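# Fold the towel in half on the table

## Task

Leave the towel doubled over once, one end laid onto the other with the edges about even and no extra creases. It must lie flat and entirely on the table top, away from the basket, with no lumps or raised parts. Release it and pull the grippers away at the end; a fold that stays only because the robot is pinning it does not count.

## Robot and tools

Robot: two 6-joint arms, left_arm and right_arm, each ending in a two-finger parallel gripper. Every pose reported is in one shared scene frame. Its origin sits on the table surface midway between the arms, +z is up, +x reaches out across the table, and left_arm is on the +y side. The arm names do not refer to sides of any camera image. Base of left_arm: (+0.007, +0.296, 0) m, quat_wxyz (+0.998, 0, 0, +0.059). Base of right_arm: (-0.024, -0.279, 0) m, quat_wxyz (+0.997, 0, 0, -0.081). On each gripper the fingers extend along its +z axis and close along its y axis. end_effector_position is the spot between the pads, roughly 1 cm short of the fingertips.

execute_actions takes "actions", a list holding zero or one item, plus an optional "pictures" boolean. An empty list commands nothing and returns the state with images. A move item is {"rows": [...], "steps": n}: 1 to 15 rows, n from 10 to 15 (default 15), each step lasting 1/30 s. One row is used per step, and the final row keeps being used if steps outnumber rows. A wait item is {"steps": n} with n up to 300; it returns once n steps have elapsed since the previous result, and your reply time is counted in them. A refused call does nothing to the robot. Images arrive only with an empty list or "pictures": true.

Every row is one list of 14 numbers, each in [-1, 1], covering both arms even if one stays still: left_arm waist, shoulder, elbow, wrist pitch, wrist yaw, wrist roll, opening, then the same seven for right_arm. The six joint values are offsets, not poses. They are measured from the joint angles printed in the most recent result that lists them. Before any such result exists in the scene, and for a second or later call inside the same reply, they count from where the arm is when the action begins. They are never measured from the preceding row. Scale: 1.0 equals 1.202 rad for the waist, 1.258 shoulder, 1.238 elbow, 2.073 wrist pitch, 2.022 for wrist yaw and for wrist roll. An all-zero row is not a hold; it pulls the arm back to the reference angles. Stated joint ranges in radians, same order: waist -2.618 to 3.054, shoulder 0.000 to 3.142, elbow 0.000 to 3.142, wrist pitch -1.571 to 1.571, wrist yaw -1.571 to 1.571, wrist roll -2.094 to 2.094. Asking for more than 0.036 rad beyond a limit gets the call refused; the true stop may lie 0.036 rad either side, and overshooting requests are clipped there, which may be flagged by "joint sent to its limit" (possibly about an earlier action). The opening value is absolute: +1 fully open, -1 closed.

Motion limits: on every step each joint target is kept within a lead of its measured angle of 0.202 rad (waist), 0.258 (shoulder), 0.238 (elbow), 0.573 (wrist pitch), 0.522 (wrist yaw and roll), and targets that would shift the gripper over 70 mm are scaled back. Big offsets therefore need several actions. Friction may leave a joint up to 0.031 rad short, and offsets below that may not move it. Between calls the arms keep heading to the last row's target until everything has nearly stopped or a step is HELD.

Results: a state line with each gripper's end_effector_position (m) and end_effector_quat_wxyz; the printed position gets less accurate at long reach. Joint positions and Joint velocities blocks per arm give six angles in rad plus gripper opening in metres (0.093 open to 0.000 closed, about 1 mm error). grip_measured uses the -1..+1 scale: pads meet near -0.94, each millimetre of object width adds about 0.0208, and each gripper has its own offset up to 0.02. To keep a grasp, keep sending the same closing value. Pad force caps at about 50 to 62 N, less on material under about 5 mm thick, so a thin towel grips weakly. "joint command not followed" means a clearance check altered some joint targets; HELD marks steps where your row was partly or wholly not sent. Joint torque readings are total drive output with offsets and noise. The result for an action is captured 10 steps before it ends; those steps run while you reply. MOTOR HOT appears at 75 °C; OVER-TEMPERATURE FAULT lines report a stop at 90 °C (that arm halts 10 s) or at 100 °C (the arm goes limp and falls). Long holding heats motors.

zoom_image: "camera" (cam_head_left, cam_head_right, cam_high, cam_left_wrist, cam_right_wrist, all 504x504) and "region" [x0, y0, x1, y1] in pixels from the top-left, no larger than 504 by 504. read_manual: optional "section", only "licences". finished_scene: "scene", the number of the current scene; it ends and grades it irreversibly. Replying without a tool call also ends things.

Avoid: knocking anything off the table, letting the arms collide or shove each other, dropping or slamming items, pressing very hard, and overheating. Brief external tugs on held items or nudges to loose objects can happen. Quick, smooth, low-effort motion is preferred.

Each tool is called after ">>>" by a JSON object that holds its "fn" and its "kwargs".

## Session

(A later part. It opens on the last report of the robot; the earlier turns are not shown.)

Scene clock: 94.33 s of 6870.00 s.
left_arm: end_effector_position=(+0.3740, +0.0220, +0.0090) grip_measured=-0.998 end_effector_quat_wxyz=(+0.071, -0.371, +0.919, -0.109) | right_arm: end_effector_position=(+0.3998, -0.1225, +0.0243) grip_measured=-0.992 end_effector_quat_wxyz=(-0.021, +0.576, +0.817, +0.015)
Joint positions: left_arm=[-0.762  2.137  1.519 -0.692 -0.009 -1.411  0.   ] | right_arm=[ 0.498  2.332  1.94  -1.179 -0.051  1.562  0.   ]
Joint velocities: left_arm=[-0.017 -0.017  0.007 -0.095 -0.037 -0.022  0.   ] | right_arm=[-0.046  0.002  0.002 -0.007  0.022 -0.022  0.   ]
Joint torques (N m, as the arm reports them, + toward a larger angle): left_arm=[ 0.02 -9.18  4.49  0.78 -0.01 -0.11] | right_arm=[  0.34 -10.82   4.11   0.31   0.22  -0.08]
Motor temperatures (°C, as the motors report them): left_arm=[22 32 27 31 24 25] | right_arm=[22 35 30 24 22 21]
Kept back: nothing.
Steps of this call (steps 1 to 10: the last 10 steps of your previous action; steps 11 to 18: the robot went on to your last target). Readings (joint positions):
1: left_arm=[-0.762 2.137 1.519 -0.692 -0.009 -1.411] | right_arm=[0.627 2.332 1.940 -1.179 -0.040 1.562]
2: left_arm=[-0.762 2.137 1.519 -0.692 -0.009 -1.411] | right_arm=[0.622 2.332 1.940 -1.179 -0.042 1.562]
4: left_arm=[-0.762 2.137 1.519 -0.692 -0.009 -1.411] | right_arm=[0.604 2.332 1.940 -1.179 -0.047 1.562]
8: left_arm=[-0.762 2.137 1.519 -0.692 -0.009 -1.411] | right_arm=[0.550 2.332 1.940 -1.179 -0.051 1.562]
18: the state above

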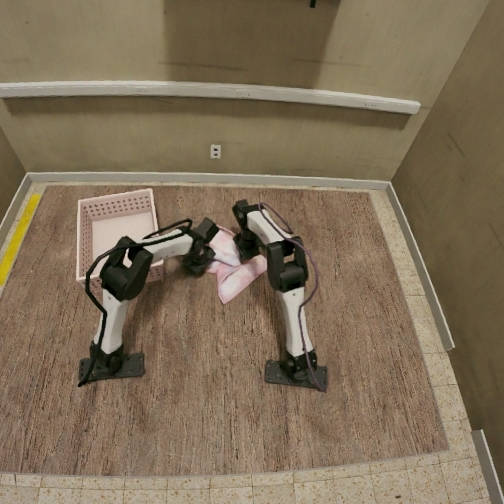

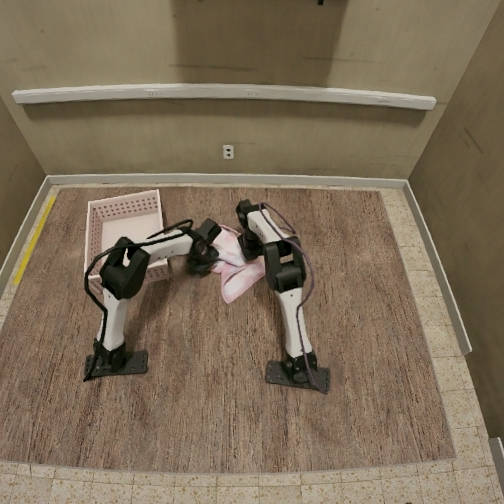

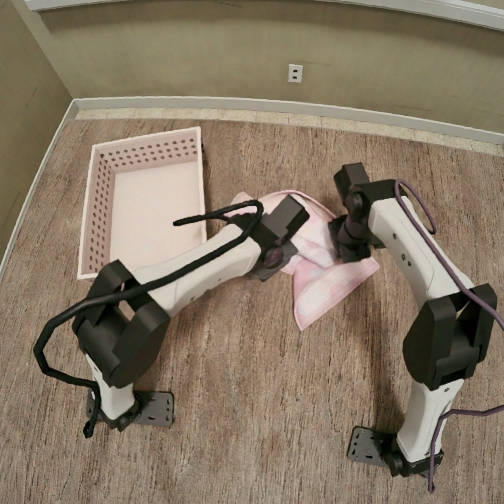

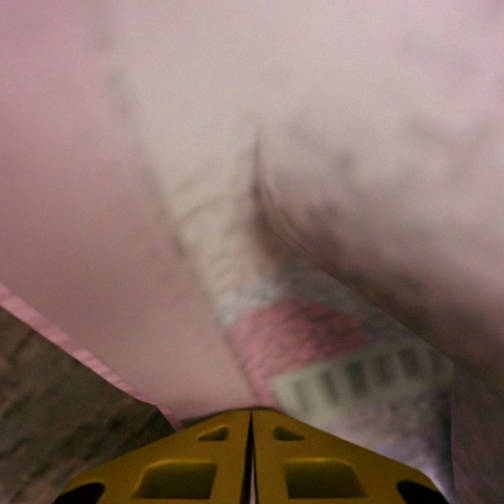

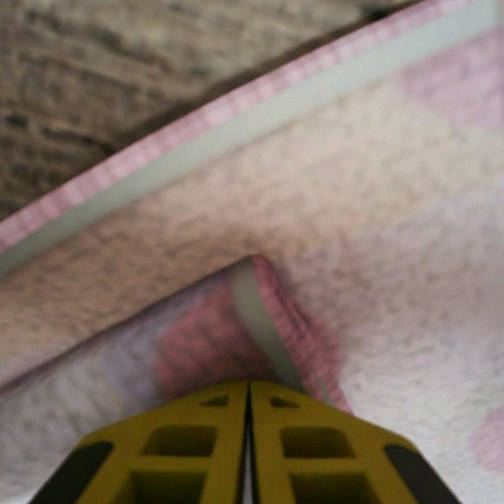

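>>> {"fn": "execute_actions", "kwargs": {"actions": [{"rows": [[0,-0.04,0.05,-0.03,0,0,-1,0,0.01,-0.02,0,0,0,-1],[0,-0.06,0.08,-0.06,0,0,-1,0,0.01,-0.02,0,0,0,-1],[0,-0.08,0.11,-0.10,0,0.1,-1,0,0.01,-0.02,0,0,0,-1],[-0.03,-0.10,0.14,-0.14,0,0.2,-1,0,0.01,-0.02,0,0,0,-1],[-0.06,-0.12,0.16,-0.2,0,0.3,-1,0,0.01,-0.02,0,0,0,-1],[-0.102,-0.12,0.16,-0.285,0,0.697,-1,0,0.01,-0.02,0,0,0,-1]], "steps": 15}]}}

>>> {"fn": "execute_actions", "kwargs": {"actions": [{"steps": 22}], "pictures": true}}

Scene clock: 95.37 s of 6870.00 s.
left_arm: end_effector_position=(+0.3712, +0.0197, +0.0498) grip_measured=-0.998 end_effector_quat_wxyz=(+0.078, -0.288, +0.949, -0.100) | right_arm: end_effector_position=(+0.3998, -0.1225, +0.0243) grip_measured=-0.992 end_effector_quat_wxyz=(-0.021, +0.576, +0.817, +0.015)
Joint positions: left_arm=[-0.77   2.091  1.619 -0.845 -0.01  -1.24   0.   ] | right_arm=[ 0.498  2.332  1.94  -1.179 -0.051  1.562  0.   ]
Joint velocities: left_arm=[-0.212 -0.618  0.774 -1.311  0.022  2.249  0.   ] | right_arm=[-0.012 -0.022 -0.012 -0.007 -0.007 -0.007  0.   ]
Joint torques (N m, as the arm reports them, + toward a larger angle): left_arm=[ -3.54 -15.31   9.95   0.7    0.06  -0.12] | right_arm=[  0.19 -10.8    4.1    0.29   0.1   -0.08]
Motor temperatures (°C, as the motors report them): left_arm=[22 32 27 31 24 25] | right_arm=[22 35 30 24 22 21]
Steps of this call (steps 1 to 15: the robot went on to your last target; steps 16 to 26: nothing new was sent; steps 27 to 31: the first 5 steps of this action). Readings (joint positions):
27: left_arm=[-0.762 2.134 1.526 -0.701 -0.009 -1.411] | right_arm=[0.498 2.332 1.940 -1.179 -0.051 1.562]
28: left_arm=[-0.762 2.131 1.542 -0.724 -0.009 -1.411] | right_arm=[0.498 2.332 1.940 -1.179 -0.051 1.562]
30: left_arm=[-0.764 2.110 1.591 -0.801 -0.009 -1.318] | right_arm=[0.498 2.332 1.940 -1.179 -0.051 1.562]
31: the state above

Scene clock: 96.10 s of 6870.00 s.
left_arm: end_effector_position=(+0.2817, +0.0283, +0.1059) grip_measured=-0.998 end_effector_quat_wxyz=(+0.016, +0.365, +0.931, -0.003) | right_arm: end_effector_position=(+0.3998, -0.1225, +0.0243) grip_measured=-0.992 end_effector_quat_wxyz=(-0.021, +0.576, +0.817, +0.015)
Joint positions: left_arm=[-0.893  1.977  1.706 -1.269 -0.008 -0.027  0.   ] | right_arm=[ 0.498  2.332  1.94  -1.179 -0.051  1.562  0.   ]
Joint velocities: left_arm=[-0.012 -0.007 -0.007  0.066  0.037  0.125  0.   ] | right_arm=[-0.007 -0.002  0.002 -0.022  0.007 -0.051  0.   ]
Joint torques (N m, as the arm reports them, + toward a larger angle): left_arm=[ 0.82 -9.57  8.13  0.35  0.03 -0.04] | right_arm=[  0.16 -10.77   4.12   0.3    0.1   -0.08]
Motor temperatures (°C, as the motors report them): left_arm=[22 32 27 31 24 25] | right_arm=[22 35 30 24 22 21]
Kept back: nothing.
Steps of this call (steps 1 to 10: the last 10 steps of your previous action; steps 11 to 22: the robot went on to your last target). Readings (joint positions):
1: left_arm=[-0.783 2.070 1.644 -0.896 -0.012 -1.163] | right_arm=[0.498 2.332 1.940 -1.179 -0.051 1.562]
2: left_arm=[-0.802 2.045 1.665 -0.952 -0.013 -1.078] | right_arm=[0.498 2.332 1.940 -1.179 -0.051 1.562]
4: left_arm=[-0.851 2.002 1.694 -1.059 -0.013 -0.878] | right_arm=[0.498 2.332 1.940 -1.179 -0.051 1.562]
8: left_arm=[-0.900 1.975 1.706 -1.182 -0.008 -0.474] | right_arm=[0.498 2.332 1.940 -1.179 -0.051 1.562]
22: the state above

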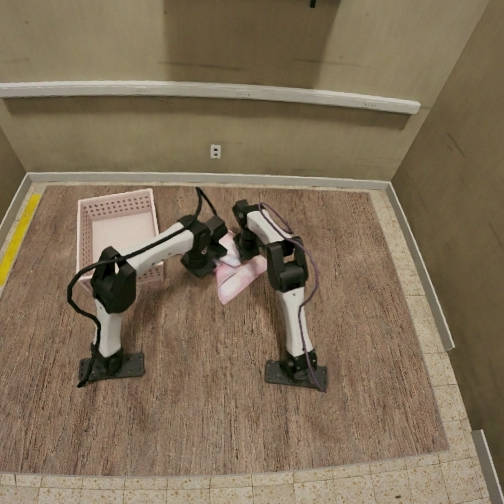

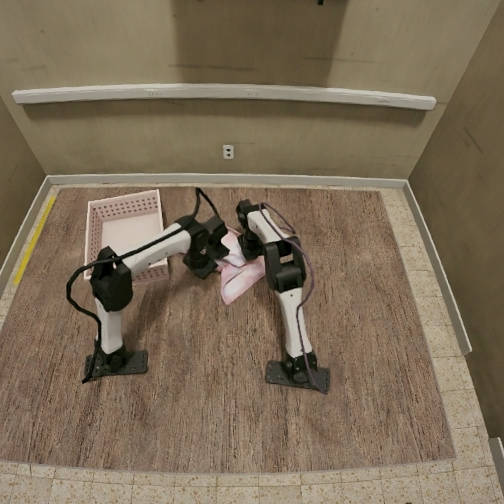

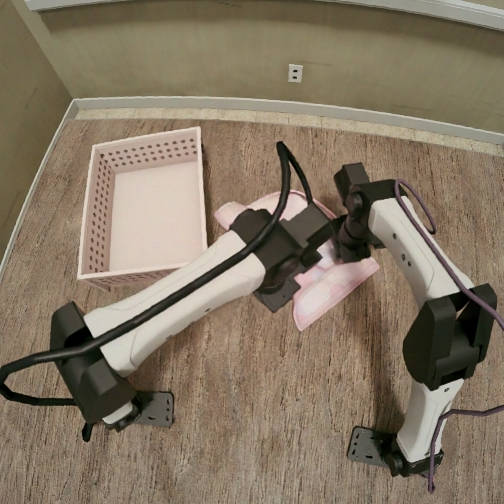

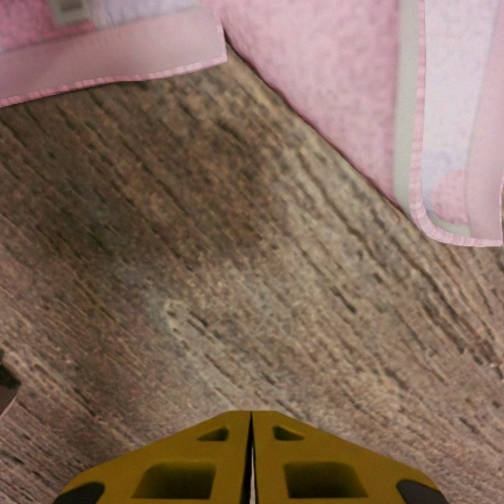

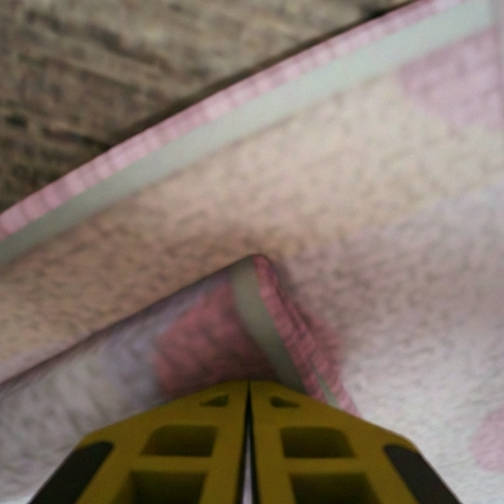

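Tilt the wrist up to see further.

>>> {"fn": "execute_actions", "kwargs": {"actions": [{"rows": [[0.03,0,0,0.14,0,0,-1,0,0.01,-0.02,0,0,0,-1]], "steps": 10}]}}

>>> {"fn": "execute_actions", "kwargs": {"actions": [{"steps": 20}], "pictures": true}}

Scene clock: 96.33 s of 6870.00 s.
left_arm: end_effector_position=(+0.2814, +0.0287, +0.1059) grip_measured=-0.998 end_effector_quat_wxyz=(+0.015, +0.373, +0.928, -0.002) | right_arm: end_effector_position=(+0.3998, -0.1225, +0.0243) grip_measured=-0.992 end_effector_quat_wxyz=(-0.021, +0.576, +0.817, +0.015)
Joint positions: left_arm=[-0.893  1.977  1.706 -1.271 -0.008 -0.011  0.   ] | right_arm=[ 0.498  2.332  1.94  -1.179 -0.051  1.562  0.   ]
Joint velocities: left_arm=[-0.002  0.007  0.002 -0.022 -0.022  0.066  0.   ] | right_arm=[-0.002  0.002 -0.027  0.037  0.007 -0.007  0.   ]
Joint torques (N m, as the arm reports them, + toward a larger angle): left_arm=[ 0.83 -9.58  8.2   0.33  0.02 -0.06] | right_arm=[  0.15 -10.78   4.12   0.3    0.09  -0.08]
Motor temperatures (°C, as the motors report them): left_arm=[22 32 27 31 24 25] | right_arm=[22 35 30 24 22 21]
Kept back: the last 10 steps of this action.
Steps of this call (steps 1 to 7: the robot went on to your last target). Readings (joint positions):
1: left_arm=[-0.893 1.977 1.706 -1.270 -0.008 -0.023] | right_arm=[0.498 2.332 1.940 -1.179 -0.051 1.562]
2: left_arm=[-0.893 1.977 1.706 -1.270 -0.008 -0.020] | right_arm=[0.498 2.332 1.940 -1.179 -0.051 1.562]
4: left_arm=[-0.893 1.977 1.706 -1.270 -0.008 -0.015] | right_arm=[0.498 2.332 1.940 -1.179 -0.051 1.562]
7: the state above

Scene clock: 97.00 s of 6870.00 s.
left_arm: end_effector_position=(+0.3377, -0.0063, +0.1167) grip_measured=-0.998 end_effector_quat_wxyz=(+0.141, +0.348, +0.925, -0.053) | right_arm: end_effector_position=(+0.3998, -0.1225, +0.0243) grip_measured=-0.992 end_effector_quat_wxyz=(-0.021, +0.576, +0.817, +0.015)
Joint positions: left_arm=[-0.861  1.977  1.706 -0.998 -0.007 -0.022  0.   ] | right_arm=[ 0.498  2.332  1.94  -1.179 -0.051  1.562  0.   ]
Joint velocities: left_arm=[ 0.007 -0.007 -0.007 -0.007 -0.022 -0.037  0.   ] | right_arm=[-0.002 -0.007 -0.007 -0.022  0.007 -0.007  0.   ]
Joint torques (N m, as the arm reports them, + toward a larger angle): left_arm=[  0.56 -10.75   7.8    1.14   0.03  -0.16] | right_arm=[  0.16 -10.78   4.12   0.3    0.1   -0.08]
Motor temperatures (°C, as the motors report them): left_arm=[22 32 27 31 24 25] | right_arm=[22 36 30 24 22 21]
Kept back: nothing.
Steps of this call (steps 1 to 10: the last 10 steps of your previous action; steps 11 to 20: the robot went on to your last target). Readings (joint positions):
1: left_arm=[-0.891 1.977 1.706 -1.246 -0.007 -0.012] | right_arm=[0.498 2.332 1.940 -1.179 -0.051 1.562]
2: left_arm=[-0.886 1.977 1.706 -1.199 -0.007 -0.014] | right_arm=[0.498 2.332 1.940 -1.179 -0.051 1.562]
4: left_arm=[-0.873 1.977 1.706 -1.117 -0.007 -0.017] | right_arm=[0.498 2.332 1.940 -1.179 -0.051 1.562]
8: left_arm=[-0.861 1.977 1.706 -1.039 -0.007 -0.020] | right_arm=[0.498 2.332 1.940 -1.179 -0.051 1.562]
20: the state above

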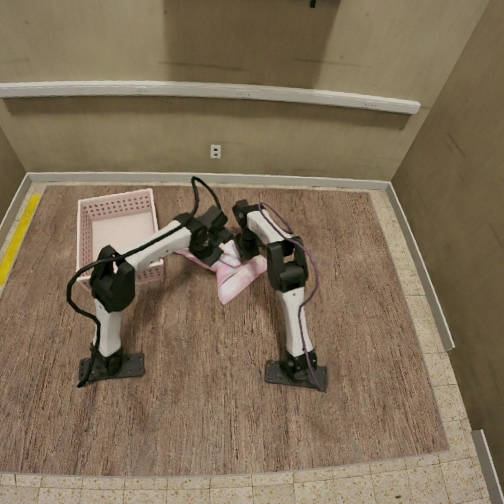

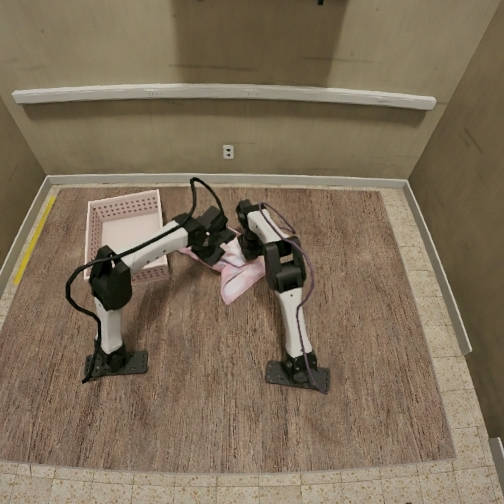

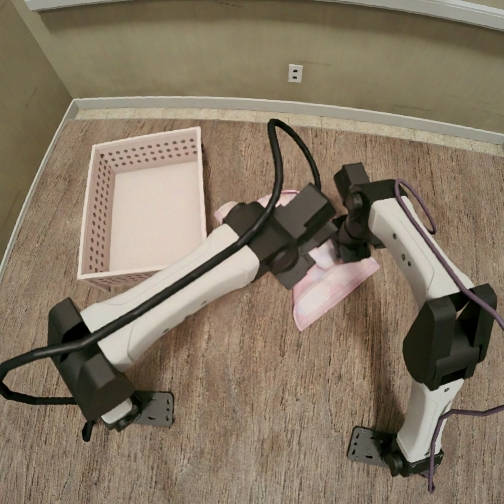

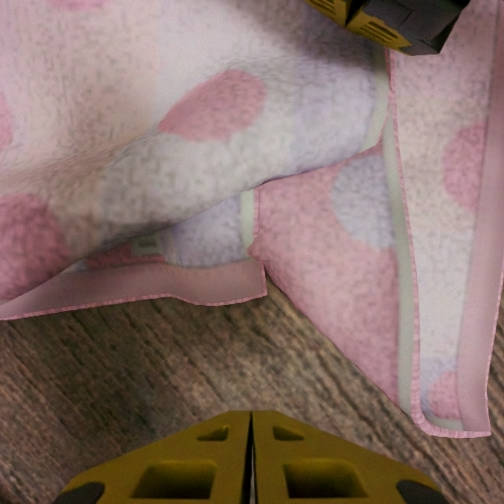

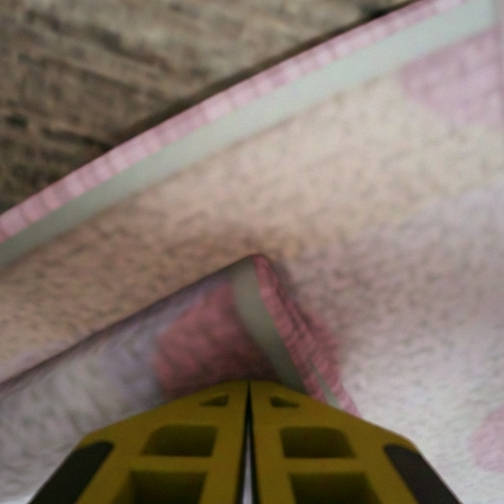

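>>> {"fn": "zoom_image", "kwargs": {"camera": "cam_left_wrist", "region": [190, 170, 330, 310]}}

Region (190, 170, 330, 310) of cam_left_wrist's 504x504 image, scaled by 3.600, with more detail than that image has.

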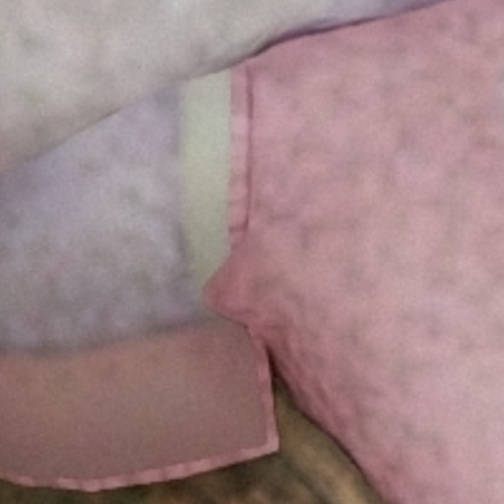

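>>> {"fn": "execute_actions", "kwargs": {"actions": [{"rows": [[0.1,-0.1,0,0,0,0,-1,0,-0.02,0.05,-0.03,0,0,-1],[0.2,-0.2,0,0,0,0,-1,0,-0.03,0.1,-0.06,0,0,-1],[0.2,-0.3,0,0,0,0,-1,0,-0.03,0.155,-0.098,0,-0.1,-1],[0.2,-0.35,0,0,0,0,-1,0,-0.03,0.155,-0.098,0,-0.2,-1],[0.2,-0.35,0,0,0,0,-1,0.05,-0.03,0.155,-0.098,0,-0.3,-1],[0.2,-0.35,0,0,0,0,-1,0.1,-0.03,0.155,-0.098,0.02,-0.385,-0.63],[0.2,-0.35,0,0,0,0,-1,0.15,-0.03,0.155,-0.098,0.02,-0.385,-0.63],[0.2,-0.35,0,0,0,0,-1,0.209,-0.03,0.155,-0.098,0.02,-0.385,-0.63]], "steps": 15}]}}

>>> {"fn": "execute_actions", "kwargs": {"actions": [{"steps": 22}], "pictures": true}}

Scene clock: 99.73 s of 6870.00 s.
left_arm: end_effector_position=(+0.3670, +0.0375, +0.1643) grip_measured=-0.998 end_effector_quat_wxyz=(+0.193, +0.290, +0.935, -0.065) | right_arm: end_effector_position=(+0.4059, -0.1186, +0.0602) grip_measured=-0.992 end_effector_quat_wxyz=(-0.012, +0.493, +0.870, +0.025)
Joint positions: left_arm=[-0.74   1.862  1.702 -1.002  0.002 -0.021  0.   ] | right_arm=[ 0.502  2.326  2.071 -1.294 -0.05   1.371  0.   ]
Joint velocities: left_arm=[ 0.945 -1.057 -0.002 -0.007  0.007  0.037  0.   ] | right_arm=[ 0.095 -0.261  0.759 -0.403  0.051 -2.864  0.   ]
Joint torques (N m, as the arm reports them, + toward a larger angle): left_arm=[ -0.43 -13.41   8.26   1.2    0.02  -0.11] | right_arm=[  4.03 -13.08   7.11   0.01   0.01  -0.1 ]
Motor temperatures (°C, as the motors report them): left_arm=[22 33 28 30 24 25] | right_arm=[22 36 30 24 22 21]
Steps of this call (steps 1 to 15: the robot went on to your last target; steps 16 to 77: nothing new was sent; steps 78 to 82: the first 5 steps of this action). Readings (joint positions):
78: left_arm=[-0.851 1.968 1.705 -0.996 -0.002 -0.021] | right_arm=[0.498 2.332 1.948 -1.188 -0.051 1.562]
79: left_arm=[-0.832 1.952 1.702 -1.000 0.001 -0.021] | right_arm=[0.498 2.332 1.967 -1.210 -0.051 1.562]
81: left_arm=[-0.773 1.898 1.702 -1.002 0.002 -0.021] | right_arm=[0.498 2.333 2.041 -1.278 -0.051 1.464]
82: the state above

Scene clock: 100.47 s of 6870.00 s.
left_arm: end_effector_position=(+0.3629, +0.1034, +0.3048) grip_measured=-0.998 end_effector_quat_wxyz=(+0.359, +0.219, +0.903, -0.092) | right_arm: end_effector_position=(+0.3511, -0.0276, +0.0839) grip_measured=-0.633 end_effector_quat_wxyz=(+0.001, +0.106, +0.994, +0.014)
Joint positions: left_arm=[-0.617  1.527  1.709 -0.994 -0.008 -0.021  0.   ] | right_arm=[ 0.747  2.296  2.116 -1.372 -0.02   0.796  0.015]
Joint velocities: left_arm=[ 0.002  0.007 -0.007  0.037  0.066 -0.051  0.   ] | right_arm=[ 0.002  0.002  0.012 -0.007 -0.037 -0.081 -0.001]
Joint torques (N m, as the arm reports them, + toward a larger angle): left_arm=[-0.24 -5.57  7.68  1.69  0.05 -0.11] | right_arm=[  0.33 -11.76   7.34   0.31   0.17  -0.17]
Motor temperatures (°C, as the motors report them): left_arm=[22 33 28 31 24 25] | right_arm=[22 36 30 23 22 21]
Kept back: nothing.
Steps of this call (steps 1 to 10: the last 10 steps of your previous action; steps 11 to 22: the robot went on to your last target). Readings (joint positions):
1: left_arm=[-0.708 1.821 1.702 -1.001 0.001 -0.021] | right_arm=[0.515 2.316 2.092 -1.304 -0.040 1.271]
2: left_arm=[-0.679 1.778 1.702 -1.001 -0.001 -0.021] | right_arm=[0.538 2.306 2.105 -1.312 -0.029 1.183]
4: left_arm=[-0.638 1.680 1.702 -1.000 -0.005 -0.021] | right_arm=[0.614 2.295 2.114 -1.320 -0.018 1.065]
8: left_arm=[-0.617 1.521 1.705 -0.995 -0.008 -0.021] | right_arm=[0.771 2.296 2.116 -1.342 -0.023 0.901]
22: the state above

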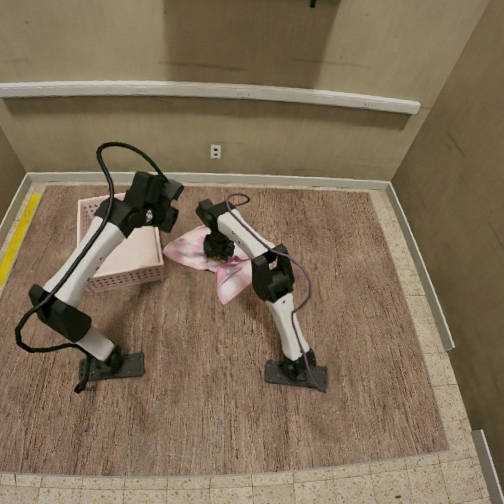

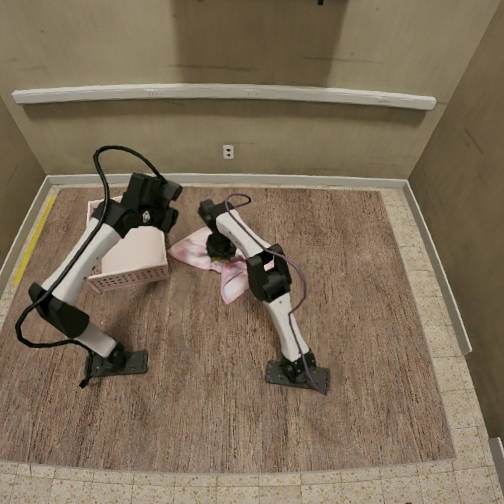

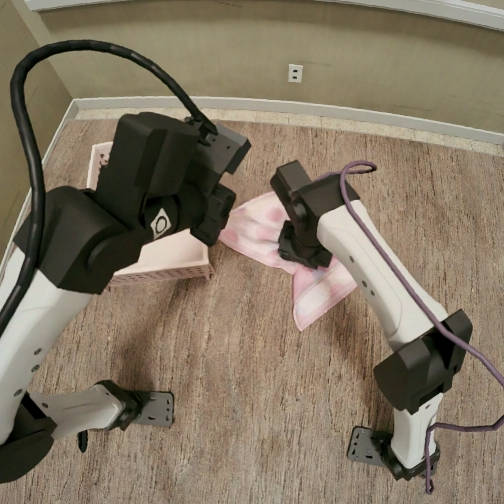

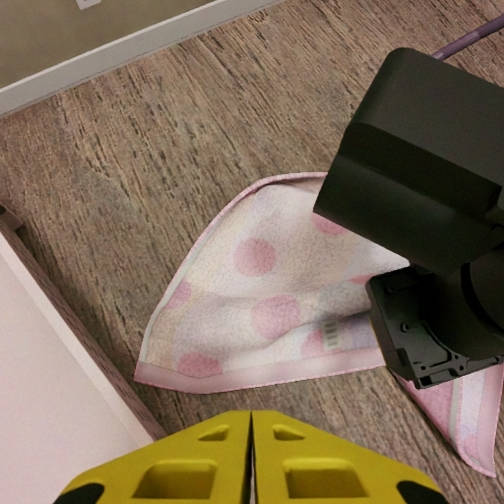

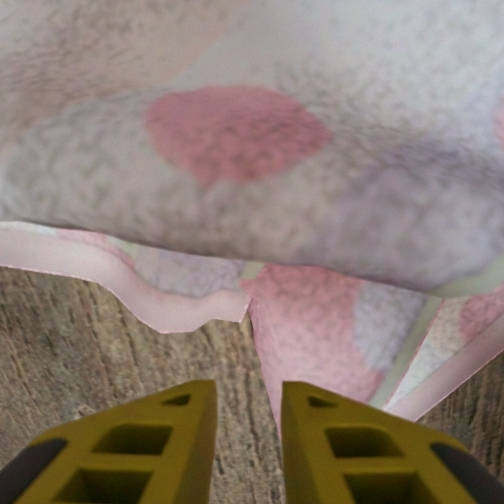

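>>> {"fn": "execute_actions", "kwargs": {"actions": [{"rows": [[0,0,0,0,0,0,-1,0.025,-0.02,-0.03,0.03,0,0,-0.63],[0,0,0,0,0,0,-1,0.025,-0.02,-0.06,0.045,0,0,-0.63],[0,0,0,0,0,0,-1,0.025,-0.02,-0.09,0.06,0,0,-0.63],[0,0,0,0,0,0,-1,0.025,-0.015,-0.12,0.075,0,0,-0.63],[0,0,0,0,0,0,-1,0.025,-0.01,-0.15,0.09,0,0,-0.63],[0,0,0,0,0,0,-1,0.025,-0.01,-0.18,0.105,0,0,-0.63],[0,0,0,0,0,0,-1,0.025,-0.01,-0.2,0.115,0,0,-0.63]], "steps": 15}]}}

>>> {"fn": "execute_actions", "kwargs": {"actions": [{"steps": 20}], "pictures": true}}

Scene clock: 101.87 s of 6870.00 s.
left_arm: end_effector_position=(+0.3629, +0.1034, +0.3048) grip_measured=-0.998 end_effector_quat_wxyz=(+0.359, +0.219, +0.903, -0.092) | right_arm: end_effector_position=(+0.3451, -0.0215, +0.0660) grip_measured=-0.633 end_effector_quat_wxyz=(+0.003, +0.094, +0.995, +0.015)
Joint positions: left_arm=[-0.617  1.527  1.709 -0.994 -0.008 -0.021  0.   ] | right_arm=[ 0.766  2.28   2.017 -1.284 -0.02   0.791  0.015]
Joint velocities: left_arm=[-0.002 -0.002 -0.007 -0.051 -0.007 -0.007  0.   ] | right_arm=[ 0.129 -0.012 -0.916  0.608  0.007 -0.066  0.001]
Joint torques (N m, as the arm reports them, + toward a larger angle): left_arm=[ 0.05 -6.45  7.85  1.69  0.05 -0.12] | right_arm=[  0.44 -11.13   3.75   0.41   0.09  -0.03]
Motor temperatures (°C, as the motors report them): left_arm=[22 33 28 31 24 25] | right_arm=[22 37 30 23 22 21]
Steps of this call (steps 1 to 30: the robot went on to your last target; steps 31 to 37: nothing new was sent; steps 38 to 42: the first 5 steps of this action). Readings (joint positions):
38: left_arm=[-0.617 1.527 1.709 -0.994 -0.008 -0.021] | right_arm=[0.748 2.295 2.112 -1.367 -0.020 0.791]
39: left_arm=[-0.617 1.527 1.709 -0.994 -0.008 -0.021] | right_arm=[0.752 2.291 2.099 -1.351 -0.020 0.791]
41: left_arm=[-0.617 1.527 1.709 -0.994 -0.008 -0.021] | right_arm=[0.761 2.281 2.049 -1.308 -0.020 0.791]
42: the state above

Scene clock: 102.53 s of 6870.00 s.
left_arm: end_effector_position=(+0.3629, +0.1034, +0.3048) grip_measured=-0.998 end_effector_quat_wxyz=(+0.359, +0.219, +0.903, -0.092) | right_arm: end_effector_position=(+0.3373, -0.0225, +0.0246) grip_measured=-0.633 end_effector_quat_wxyz=(-0.007, +0.090, +0.996, +0.007)
Joint positions: left_arm=[-0.617  1.527  1.709 -0.994 -0.008 -0.021  0.   ] | right_arm=[ 0.774  2.294  1.877 -1.155 -0.02   0.791  0.015]
Joint velocities: left_arm=[-0.012 -0.002 -0.012  0.037  0.022  0.066  0.   ] | right_arm=[-0.012 -0.017 -0.027 -0.095  0.022 -0.095 -0.   ]
Joint torques (N m, as the arm reports them, + toward a larger angle): left_arm=[ 0.04 -6.42  7.85  1.69  0.05 -0.11] | right_arm=[  0.39 -12.43   5.27   0.59   0.1   -0.03]
Motor temperatures (°C, as the motors report them): left_arm=[22 33 28 31 24 25] | right_arm=[22 37 30 23 22 21]
Kept back: nothing.
Steps of this call (steps 1 to 10: the last 10 steps of your previous action; steps 11 to 20: the robot went on to your last target). Readings (joint positions):
1: left_arm=[-0.617 1.527 1.709 -0.994 -0.008 -0.021] | right_arm=[0.769 2.280 1.982 -1.259 -0.020 0.791]
2: left_arm=[-0.617 1.527 1.709 -0.994 -0.008 -0.021] | right_arm=[0.772 2.280 1.945 -1.234 -0.020 0.791]
4: left_arm=[-0.617 1.527 1.709 -0.994 -0.008 -0.021] | right_arm=[0.774 2.287 1.895 -1.210 -0.020 0.791]
8: left_arm=[-0.617 1.527 1.709 -0.994 -0.008 -0.021] | right_arm=[0.774 2.294 1.877 -1.184 -0.020 0.791]
20: the state above

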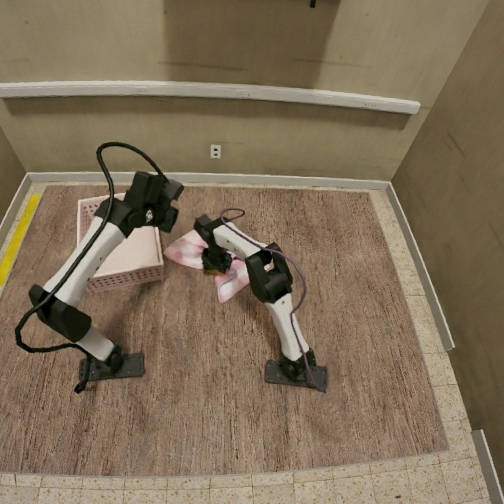

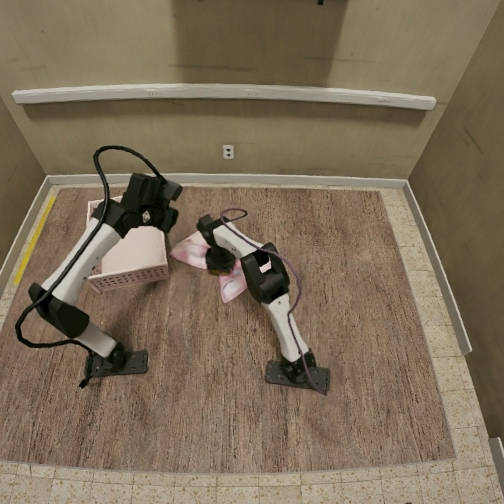

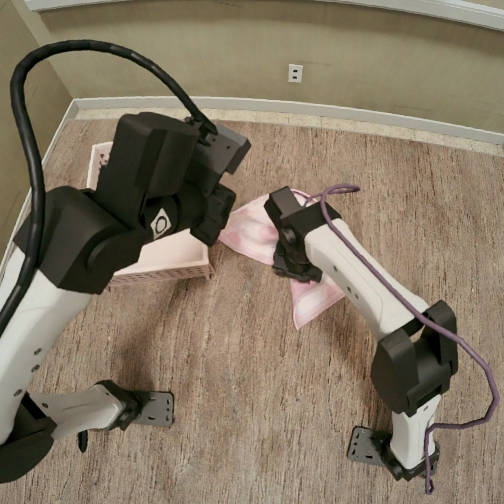

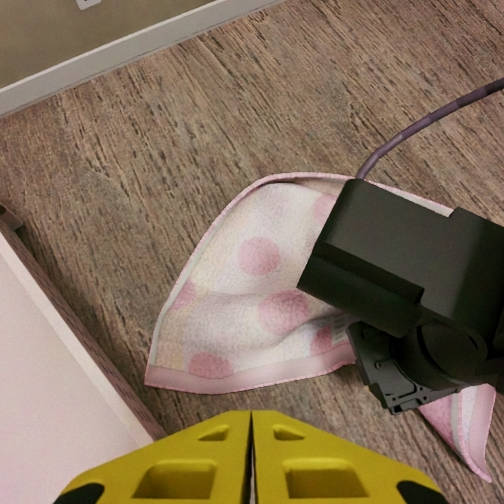

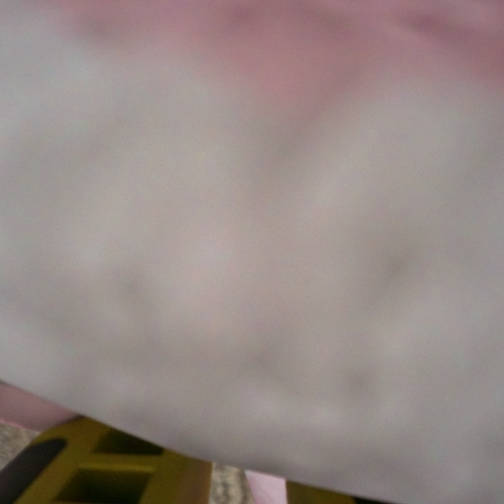

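>>> {"fn": "execute_actions", "kwargs": {"actions": [{"rows": [[0,0,0,0,0,0,-1,0,0.01,-0.03,0.015,0,0,-0.63],[0,0,0,0,0,0,-1,0,0.02,-0.05,0.025,0,0,-0.63],[0,0,0,0,0,0,-1,0,0.03,-0.07,0.03,0,0,-0.63],[0,0,0,0,0,0,-1,0,0.04,-0.08,0.03,0,0,-0.63],[0,0,0,0,0,0,-1,0,0.04,-0.08,0.03,0,0,-0.63],[0,0,0,0,0,0,-1,0,0.04,-0.08,0.03,0,0,-0.63],[0,0,0,0,0,0,-1,0,0.04,-0.08,0.03,0,0,-0.63],[0,0,0,0,0,0,-1,0,0.04,-0.08,0.03,0,0,-0.5],[0,0,0,0,0,0,-1,0,0.04,-0.08,0.03,0,0,-0.35],[0,0,0,0,0,0,-1,0,0.04,-0.08,0.03,0,0,-0.2],[0,0,0,0,0,0,-1,0,0.04,-0.08,0.03,0,0,-0.05],[0,0,0,0,0,0,-1,0,0.04,-0.08,0.03,0,0,0.1],[0,0,0,0,0,0,-1,0,0.04,-0.08,0.03,0,0,0.25],[0,0,0,0,0,0,-1,0,0.04,-0.08,0.03,0,0,0.4]], "steps": 15}]}}

>>> {"fn": "execute_actions", "kwargs": {"actions": [{"steps": 18}], "pictures": true}}

Scene clock: 103.50 s of 6870.00 s.
left_arm: end_effector_position=(+0.3629, +0.1034, +0.3048) grip_measured=-0.998 end_effector_quat_wxyz=(+0.359, +0.219, +0.903, -0.092) | right_arm: end_effector_position=(+0.3354, -0.0238, +0.0151) grip_measured=-0.633 end_effector_quat_wxyz=(-0.007, +0.090, +0.996, +0.007)
Joint positions: left_arm=[-0.617  1.527  1.709 -0.994 -0.008 -0.021  0.   ] | right_arm=[ 0.774  2.295  1.84  -1.119 -0.02   0.791  0.015]
Joint velocities: left_arm=[-0.007 -0.002  0.007 -0.11   0.007 -0.11   0.   ] | right_arm=[-0.022 -0.105 -0.007  0.227 -0.037 -0.037  0.001]
Joint torques (N m, as the arm reports them, + toward a larger angle): left_arm=[ 0.03 -6.44  7.85  1.7   0.04 -0.11] | right_arm=[ 0.13 -7.01  1.42  0.36  0.1  -0.07]
Motor temperatures (°C, as the motors report them): left_arm=[22 33 28 31 24 25] | right_arm=[22 37 30 23 22 21]
Steps of this call (steps 1 to 15: the robot went on to your last target; steps 16 to 24: nothing new was sent; steps 25 to 29: the first 5 steps of this action). Readings (joint positions):
25: left_arm=[-0.617 1.527 1.709 -0.994 -0.008 -0.021] | right_arm=[0.774 2.294 1.874 -1.151 -0.020 0.791]
26: left_arm=[-0.617 1.527 1.709 -0.994 -0.008 -0.021] | right_arm=[0.774 2.294 1.866 -1.143 -0.020 0.791]
28: left_arm=[-0.617 1.527 1.709 -0.994 -0.008 -0.021] | right_arm=[0.774 2.296 1.841 -1.123 -0.020 0.791]
29: the state above

Scene clock: 104.10 s of 6870.00 s.
left_arm: end_effector_position=(+0.3629, +0.1034, +0.3048) grip_measured=-0.998 end_effector_quat_wxyz=(+0.359, +0.219, +0.903, -0.092) | right_arm: end_effector_position=(+0.3392, -0.0095, +0.0166) grip_measured=+0.396 end_effector_quat_wxyz=(+0.003, +0.084, +0.996, +0.032)
Joint positions: left_arm=[-0.617  1.527  1.709 -0.994 -0.008 -0.021  0.   ] | right_arm=[ 0.785  2.292  1.84  -1.072 -0.045  0.791  0.064]
Joint velocities: left_arm=[ 0.002 -0.007  0.007  0.022  0.022  0.022  0.   ] | right_arm=[ 0.007 -0.007 -0.002 -0.051  0.007  0.066 -0.   ]
Joint torques (N m, as the arm reports them, + toward a larger angle): left_arm=[ 0.08 -6.44  7.78  1.7   0.04 -0.11] | right_arm=[-0.74 -7.46  1.53  0.27  0.3  -0.08]
Motor temperatures (°C, as the motors report them): left_arm=[22 33 28 31 24 25] | right_arm=[22 37 30 23 22 21]
Kept back: nothing.
Steps of this call (steps 1 to 10: the last 10 steps of your previous action; steps 11 to 18: the robot went on to your last target). Readings (joint positions):
1: left_arm=[-0.617 1.527 1.709 -0.994 -0.008 -0.021] | right_arm=[0.774 2.294 1.840 -1.116 -0.020 0.791]
2: left_arm=[-0.617 1.527 1.709 -0.994 -0.008 -0.021] | right_arm=[0.774 2.294 1.840 -1.116 -0.020 0.791]
4: left_arm=[-0.617 1.527 1.709 -0.994 -0.008 -0.021] | right_arm=[0.774 2.294 1.840 -1.110 -0.025 0.791]
8: left_arm=[-0.617 1.527 1.709 -0.994 -0.008 -0.021] | right_arm=[0.781 2.294 1.840 -1.084 -0.042 0.791]
18: the state above

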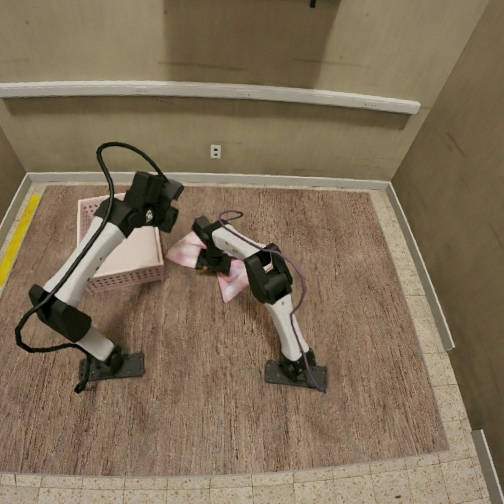

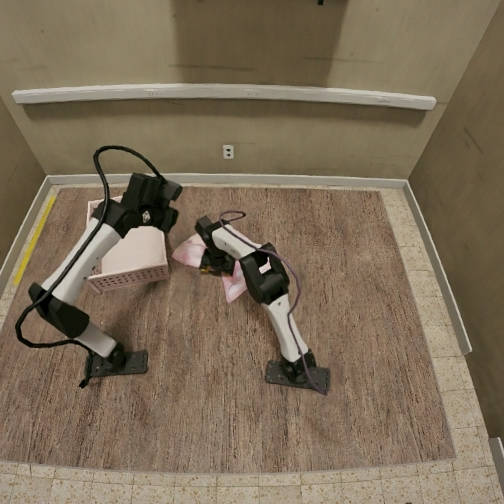

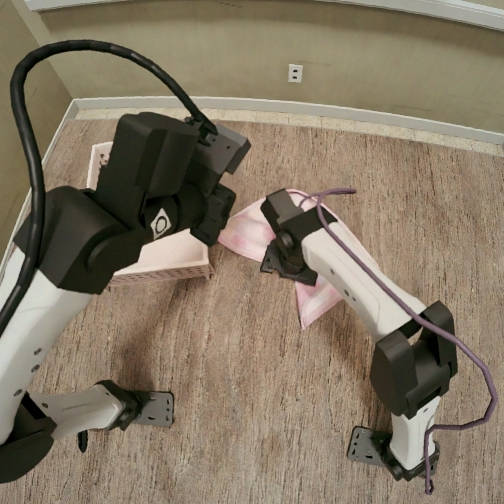

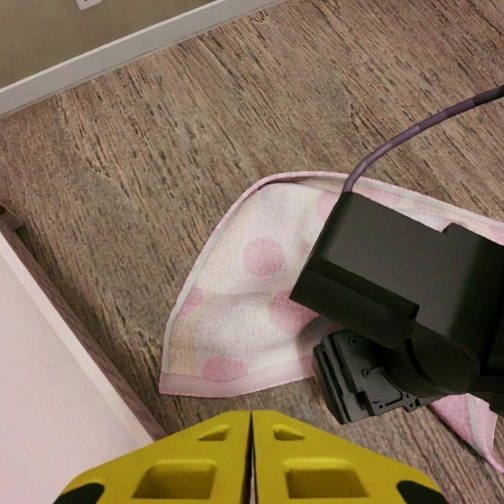

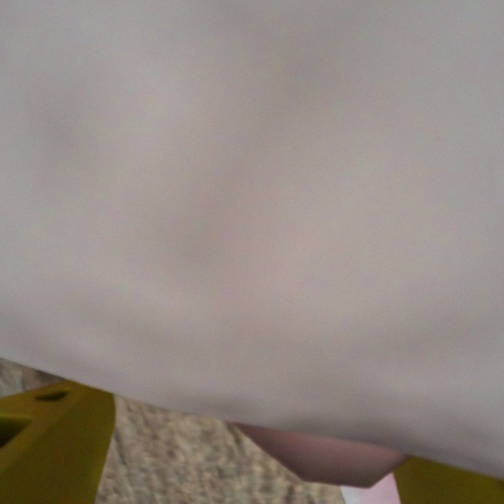

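>>> {"fn": "execute_actions", "kwargs": {"actions": [{"rows": [[0,0,0,0,0,0,-1,0.01,0.015,-0.042,0,0,0.005,0.4],[0,0,0,0,0,0,-1,0.02,0.005,-0.059,0.003,0,0.01,0.4],[0,0,0,0,0,0,-1,0.03,-0.005,-0.076,0.006,0,0.017,0.4],[0,0,0,0,0,0,-1,0.04,-0.016,-0.094,0.009,0,0.023,0.4],[0,0,0,0,0,0,-1,0.05,-0.026,-0.111,0.011,0,0.03,0.4],[0,0,0,0,0,0,-1,0.06,-0.036,-0.128,0.013,0,0.035,0.4],[0,0,0,0,0,0,-1,0.07,-0.047,-0.146,0.015,0,0.04,0.4],[0,0,0,0,0,0,-1,0.08,-0.057,-0.163,0.017,0,0.046,0.4],[0,0,0,0,0,0,-1,0.09,-0.068,-0.18,0.02,0,0.052,0.4],[0,0,0,0,0,0,-1,0.10,-0.078,-0.198,0.022,0,0.058,0.4],[0,0,0,0,0,0,-1,0.11,-0.088,-0.215,0.024,0,0.063,0.4],[0,0,0,0,0,0,-1,0.12,-0.099,-0.233,0.026,0,0.07,0.4],[0,0,0,0,0,0,-1,0.13,-0.109,-0.25,0.028,0,0.075,0.4]], "steps": 15}]}}

>>> {"fn": "execute_actions", "kwargs": {"actions": [{"steps": 18}]}}

>>> {"fn": "execute_actions", "kwargs": {"actions": [{"rows": [[0,0,0,0,0,0,-1,0,-0.04,0.05,-0.03,0,0,0.4],[0,0,0,0,0,0,-1,0,-0.08,0.08,-0.06,0,0,0.4],[0,0,0,0,0,0,-1,0,-0.12,0.1,-0.09,0,0,0.4],[0,0,0,0,0,0,-1,0,-0.16,0.1,-0.1,0,0,0.4],[0,0,0,0,0,0,-1,-0.1,-0.2,0.1,-0.1,0,0,0.4],[0,0,0,0,0,0,-1,-0.2,-0.3,0.1,-0.1,0,0,-1],[0,0,0,0,0,0,-1,-0.6,-0.4,0.0,-0.1,0,0.3,-1]], "steps": 15}]}}

>>> {"fn": "execute_actions", "kwargs": {"actions": [{"steps": 22}], "pictures": true}}

Scene clock: 107.33 s of 6870.00 s.
left_arm: end_effector_position=(+0.3629, +0.1034, +0.3048) grip_measured=-0.998 end_effector_quat_wxyz=(+0.359, +0.219, +0.903, -0.092) | right_arm: end_effector_position=(+0.3316, -0.0058, +0.0183) grip_measured=+0.397 end_effector_quat_wxyz=(+0.013, +0.081, +0.996, +0.032)
Joint positions: left_arm=[-0.617  1.527  1.709 -0.994 -0.008 -0.021  0.   ] | right_arm=[ 0.808  2.258  1.789 -1.039 -0.03   0.808  0.064]
Joint velocities: left_arm=[ 0.017 -0.022  0.012  0.037 -0.007 -0.037  0.   ] | right_arm=[ 0.208 -0.335 -0.579  0.183  0.139  0.168  0.001]
Joint torques (N m, as the arm reports them, + toward a larger angle): left_arm=[ 0.05 -6.42  7.85  1.68  0.04 -0.12] | right_arm=[ 2.1  -9.7   2.07  0.06 -0.25  0.09]
Motor temperatures (°C, as the motors report them): left_arm=[22 32 28 31 24 25] | right_arm=[22 37 29 23 22 21]
Steps of this call (steps 1 to 15: the robot went on to your last target; steps 16 to 92: nothing new was sent; steps 93 to 97: the first 5 steps of this action). Readings (joint positions):
93: left_arm=[-0.617 1.527 1.709 -0.994 -0.008 -0.021] | right_arm=[0.787 2.289 1.840 -1.071 -0.046 0.792]
94: left_arm=[-0.617 1.527 1.709 -0.994 -0.008 -0.021] | right_arm=[0.790 2.284 1.835 -1.066 -0.046 0.794]
96: left_arm=[-0.617 1.527 1.709 -0.994 -0.008 -0.021] | right_arm=[0.801 2.269 1.807 -1.048 -0.037 0.801]
97: the state above

Scene clock: 107.93 s of 6870.00 s.
left_arm: end_effector_position=(+0.3629, +0.1034, +0.3048) grip_measured=-0.998 end_effector_quat_wxyz=(+0.359, +0.219, +0.903, -0.092) | right_arm: end_effector_position=(+0.2634, +0.0027, +0.0159) grip_measured=+0.397 end_effector_quat_wxyz=(-0.001, +0.074, +0.997, +0.003)
Joint positions: left_arm=[-0.617  1.527  1.709 -0.994 -0.008 -0.021  0.   ] | right_arm=[ 0.937  2.137  1.582 -1.012 -0.005  0.923  0.064]
Joint velocities: left_arm=[ 0.002 -0.007 -0.007 -0.007 -0.007 -0.007  0.   ] | right_arm=[-0.007 -0.002  0.007 -0.11   0.007  0.022 -0.001]
Joint torques (N m, as the arm reports them, + toward a larger angle): left_arm=[ 0.05 -6.46  7.83  1.69  0.04 -0.11] | right_arm=[ 0.54 -8.87  1.97  0.34 -0.25  0.09]
Motor temperatures (°C, as the motors report them): left_arm=[22 32 28 31 24 25] | right_arm=[22 37 29 23 22 21]
Kept back: nothing.
Steps of this call (steps 1 to 10: the last 10 steps of your previous action; steps 11 to 18: the robot went on to your last target). Readings (joint positions):
1: left_arm=[-0.617 1.527 1.709 -0.994 -0.008 -0.021] | right_arm=[0.816 2.246 1.769 -1.033 -0.026 0.815]
2: left_arm=[-0.617 1.527 1.709 -0.994 -0.008 -0.021] | right_arm=[0.827 2.234 1.747 -1.028 -0.022 0.823]
4: left_arm=[-0.617 1.527 1.709 -0.994 -0.008 -0.021] | right_arm=[0.852 2.208 1.703 -1.022 -0.015 0.841]
8: left_arm=[-0.617 1.527 1.709 -0.994 -0.008 -0.021] | right_arm=[0.907 2.157 1.616 -1.012 -0.009 0.882]
18: the state above

Scene clock: 108.10 s of 6870.00 s.
left_arm: end_effector_position=(+0.3629, +0.1034, +0.3048) grip_measured=-0.998 end_effector_quat_wxyz=(+0.359, +0.219, +0.903, -0.092) | right_arm: end_effector_position=(+0.2661, +0.0013, +0.0629) grip_measured=+0.397 end_effector_quat_wxyz=(+0.016, +0.078, +0.997, +0.023)
Joint positions: left_arm=[-0.617  1.527  1.709 -0.994 -0.008 -0.021  0.   ] | right_arm=[ 0.93   2.048  1.636 -1.103 -0.006  0.923  0.064]
Joint velocities: left_arm=[-0.002  0.002  0.012  0.081 -0.022 -0.037  0.   ] | right_arm=[-0.208 -1.053  0.178 -0.388 -0.11  -0.066 -0.001]
Joint torques (N m, as the arm reports them, + toward a larger angle): left_arm=[ 0.03 -6.46  7.86  1.69  0.05 -0.11] | right_arm=[ -4.65 -12.38   8.63   0.33   0.34  -0.08]
Motor temperatures (°C, as the motors report them): left_arm=[22 32 28 31 24 25] | right_arm=[22 37 29 23 22 21]
Steps of this call (steps 1 to 5: the first 5 steps of this action). Readings (joint positions):
1: left_arm=[-0.617 1.527 1.709 -0.994 -0.008 -0.021] | right_arm=[0.937 2.133 1.590 -1.021 -0.002 0.923]
2: left_arm=[-0.617 1.527 1.709 -0.994 -0.008 -0.021] | right_arm=[0.937 2.125 1.604 -1.040 -0.002 0.923]
4: left_arm=[-0.617 1.527 1.709 -0.994 -0.008 -0.021] | right_arm=[0.937 2.082 1.629 -1.087 -0.002 0.923]
5: the state above

Scene clock: 108.83 s of 6870.00 s.
left_arm: end_effector_position=(+0.3629, +0.1034, +0.3048) grip_measured=-0.998 end_effector_quat_wxyz=(+0.359, +0.219, +0.903, -0.092) | right_arm: end_effector_position=(+0.3371, -0.2630, +0.1993) grip_measured=-0.992 end_effector_quat_wxyz=(+0.117, +0.661, +0.733, +0.114)
Joint positions: left_arm=[-0.617  1.527  1.709 -0.994 -0.008 -0.021  0.   ] | right_arm=[ 0.209  1.632  1.599 -1.21   0.003  1.513  0.   ]
Joint velocities: left_arm=[-0.007  0.017  0.007 -0.051  0.051 -0.037  0.   ] | right_arm=[ 0.007 -0.012  0.017 -0.066 -0.066  0.066  0.   ]
Joint torques (N m, as the arm reports them, + toward a larger angle): left_arm=[-0.01 -6.42  7.83  1.69  0.06 -0.11] | right_arm=[ 0.69 -6.59  5.14  1.    0.07 -0.02]
Motor temperatures (°C, as the motors report them): left_arm=[22 32 28 31 24 25] | right_arm=[22 37 29 23 22 21]
Kept back: nothing.
Steps of this call (steps 1 to 10: the last 10 steps of your previous action; steps 11 to 22: the robot went on to your last target). Readings (joint positions):
1: left_arm=[-0.617 1.527 1.709 -0.994 -0.008 -0.021] | right_arm=[0.915 2.009 1.640 -1.111 -0.010 0.923]
2: left_arm=[-0.617 1.527 1.709 -0.994 -0.008 -0.021] | right_arm=[0.890 1.965 1.639 -1.114 -0.013 0.971]
4: left_arm=[-0.617 1.527 1.709 -0.994 -0.008 -0.021] | right_arm=[0.816 1.870 1.630 -1.125 -0.014 1.086]
8: left_arm=[-0.617 1.527 1.709 -0.994 -0.008 -0.021] | right_arm=[0.606 1.694 1.627 -1.147 -0.016 1.290]
22: the state above

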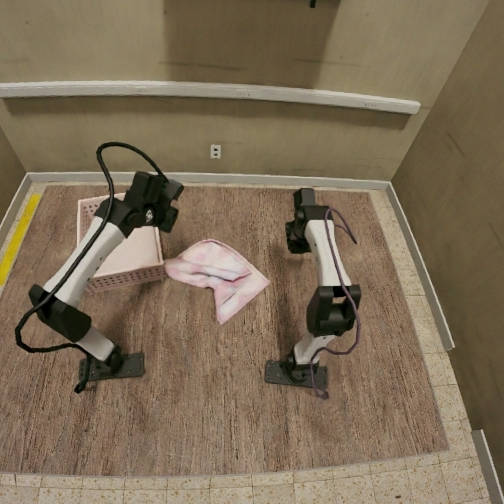

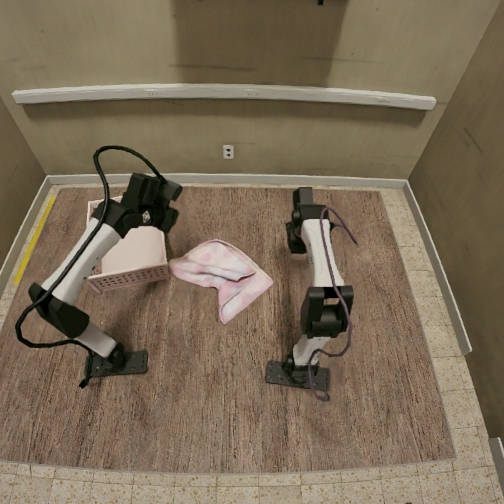

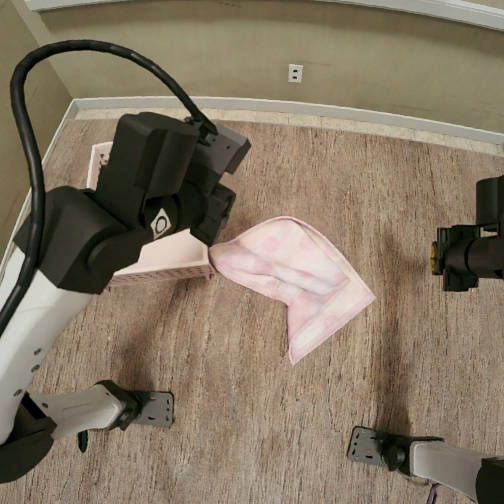

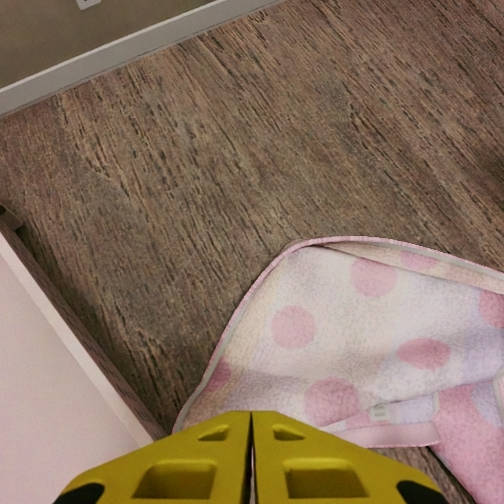

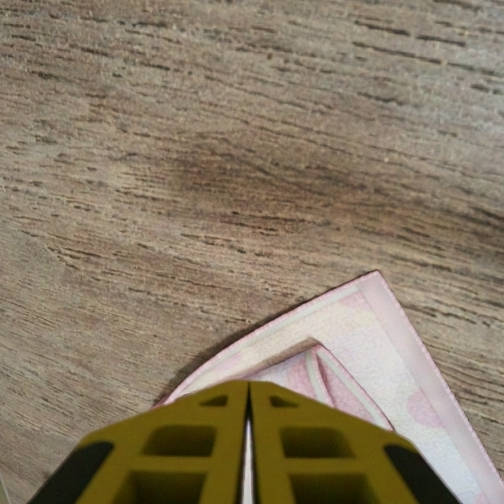

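>>> {"fn": "zoom_image", "kwargs": {"camera": "cam_high", "region": [200, 205, 390, 375]}}

>>> {"fn": "zoom_image", "kwargs": {"camera": "cam_head_left", "region": [155, 230, 280, 330]}}

Region (200, 205, 390, 375) of cam_high's 504x504 image, scaled by 2.653, with more detail than that image has; it fills the top 451 rows of this view, and the rest is white.

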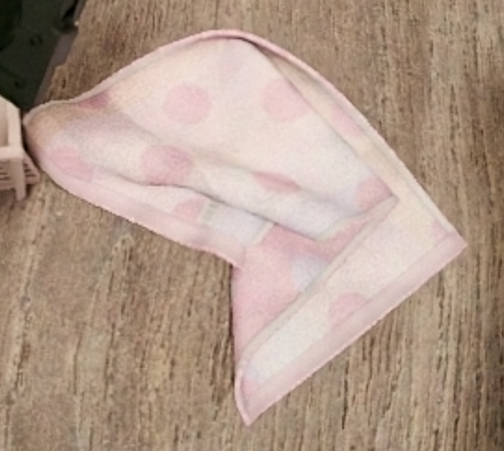

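Region (155, 230, 280, 330) of cam_head_left's 504x504 image, scaled by 4.032, with more detail than that image has; it fills the top 403 rows of this view, and the rest is white.

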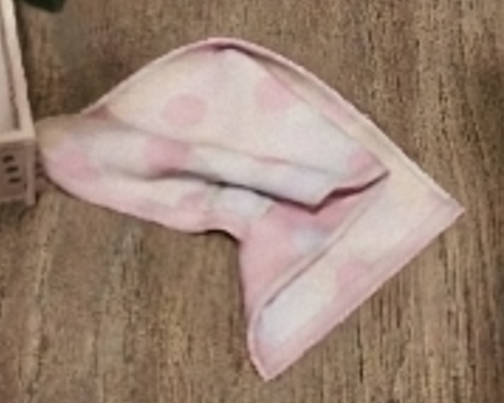

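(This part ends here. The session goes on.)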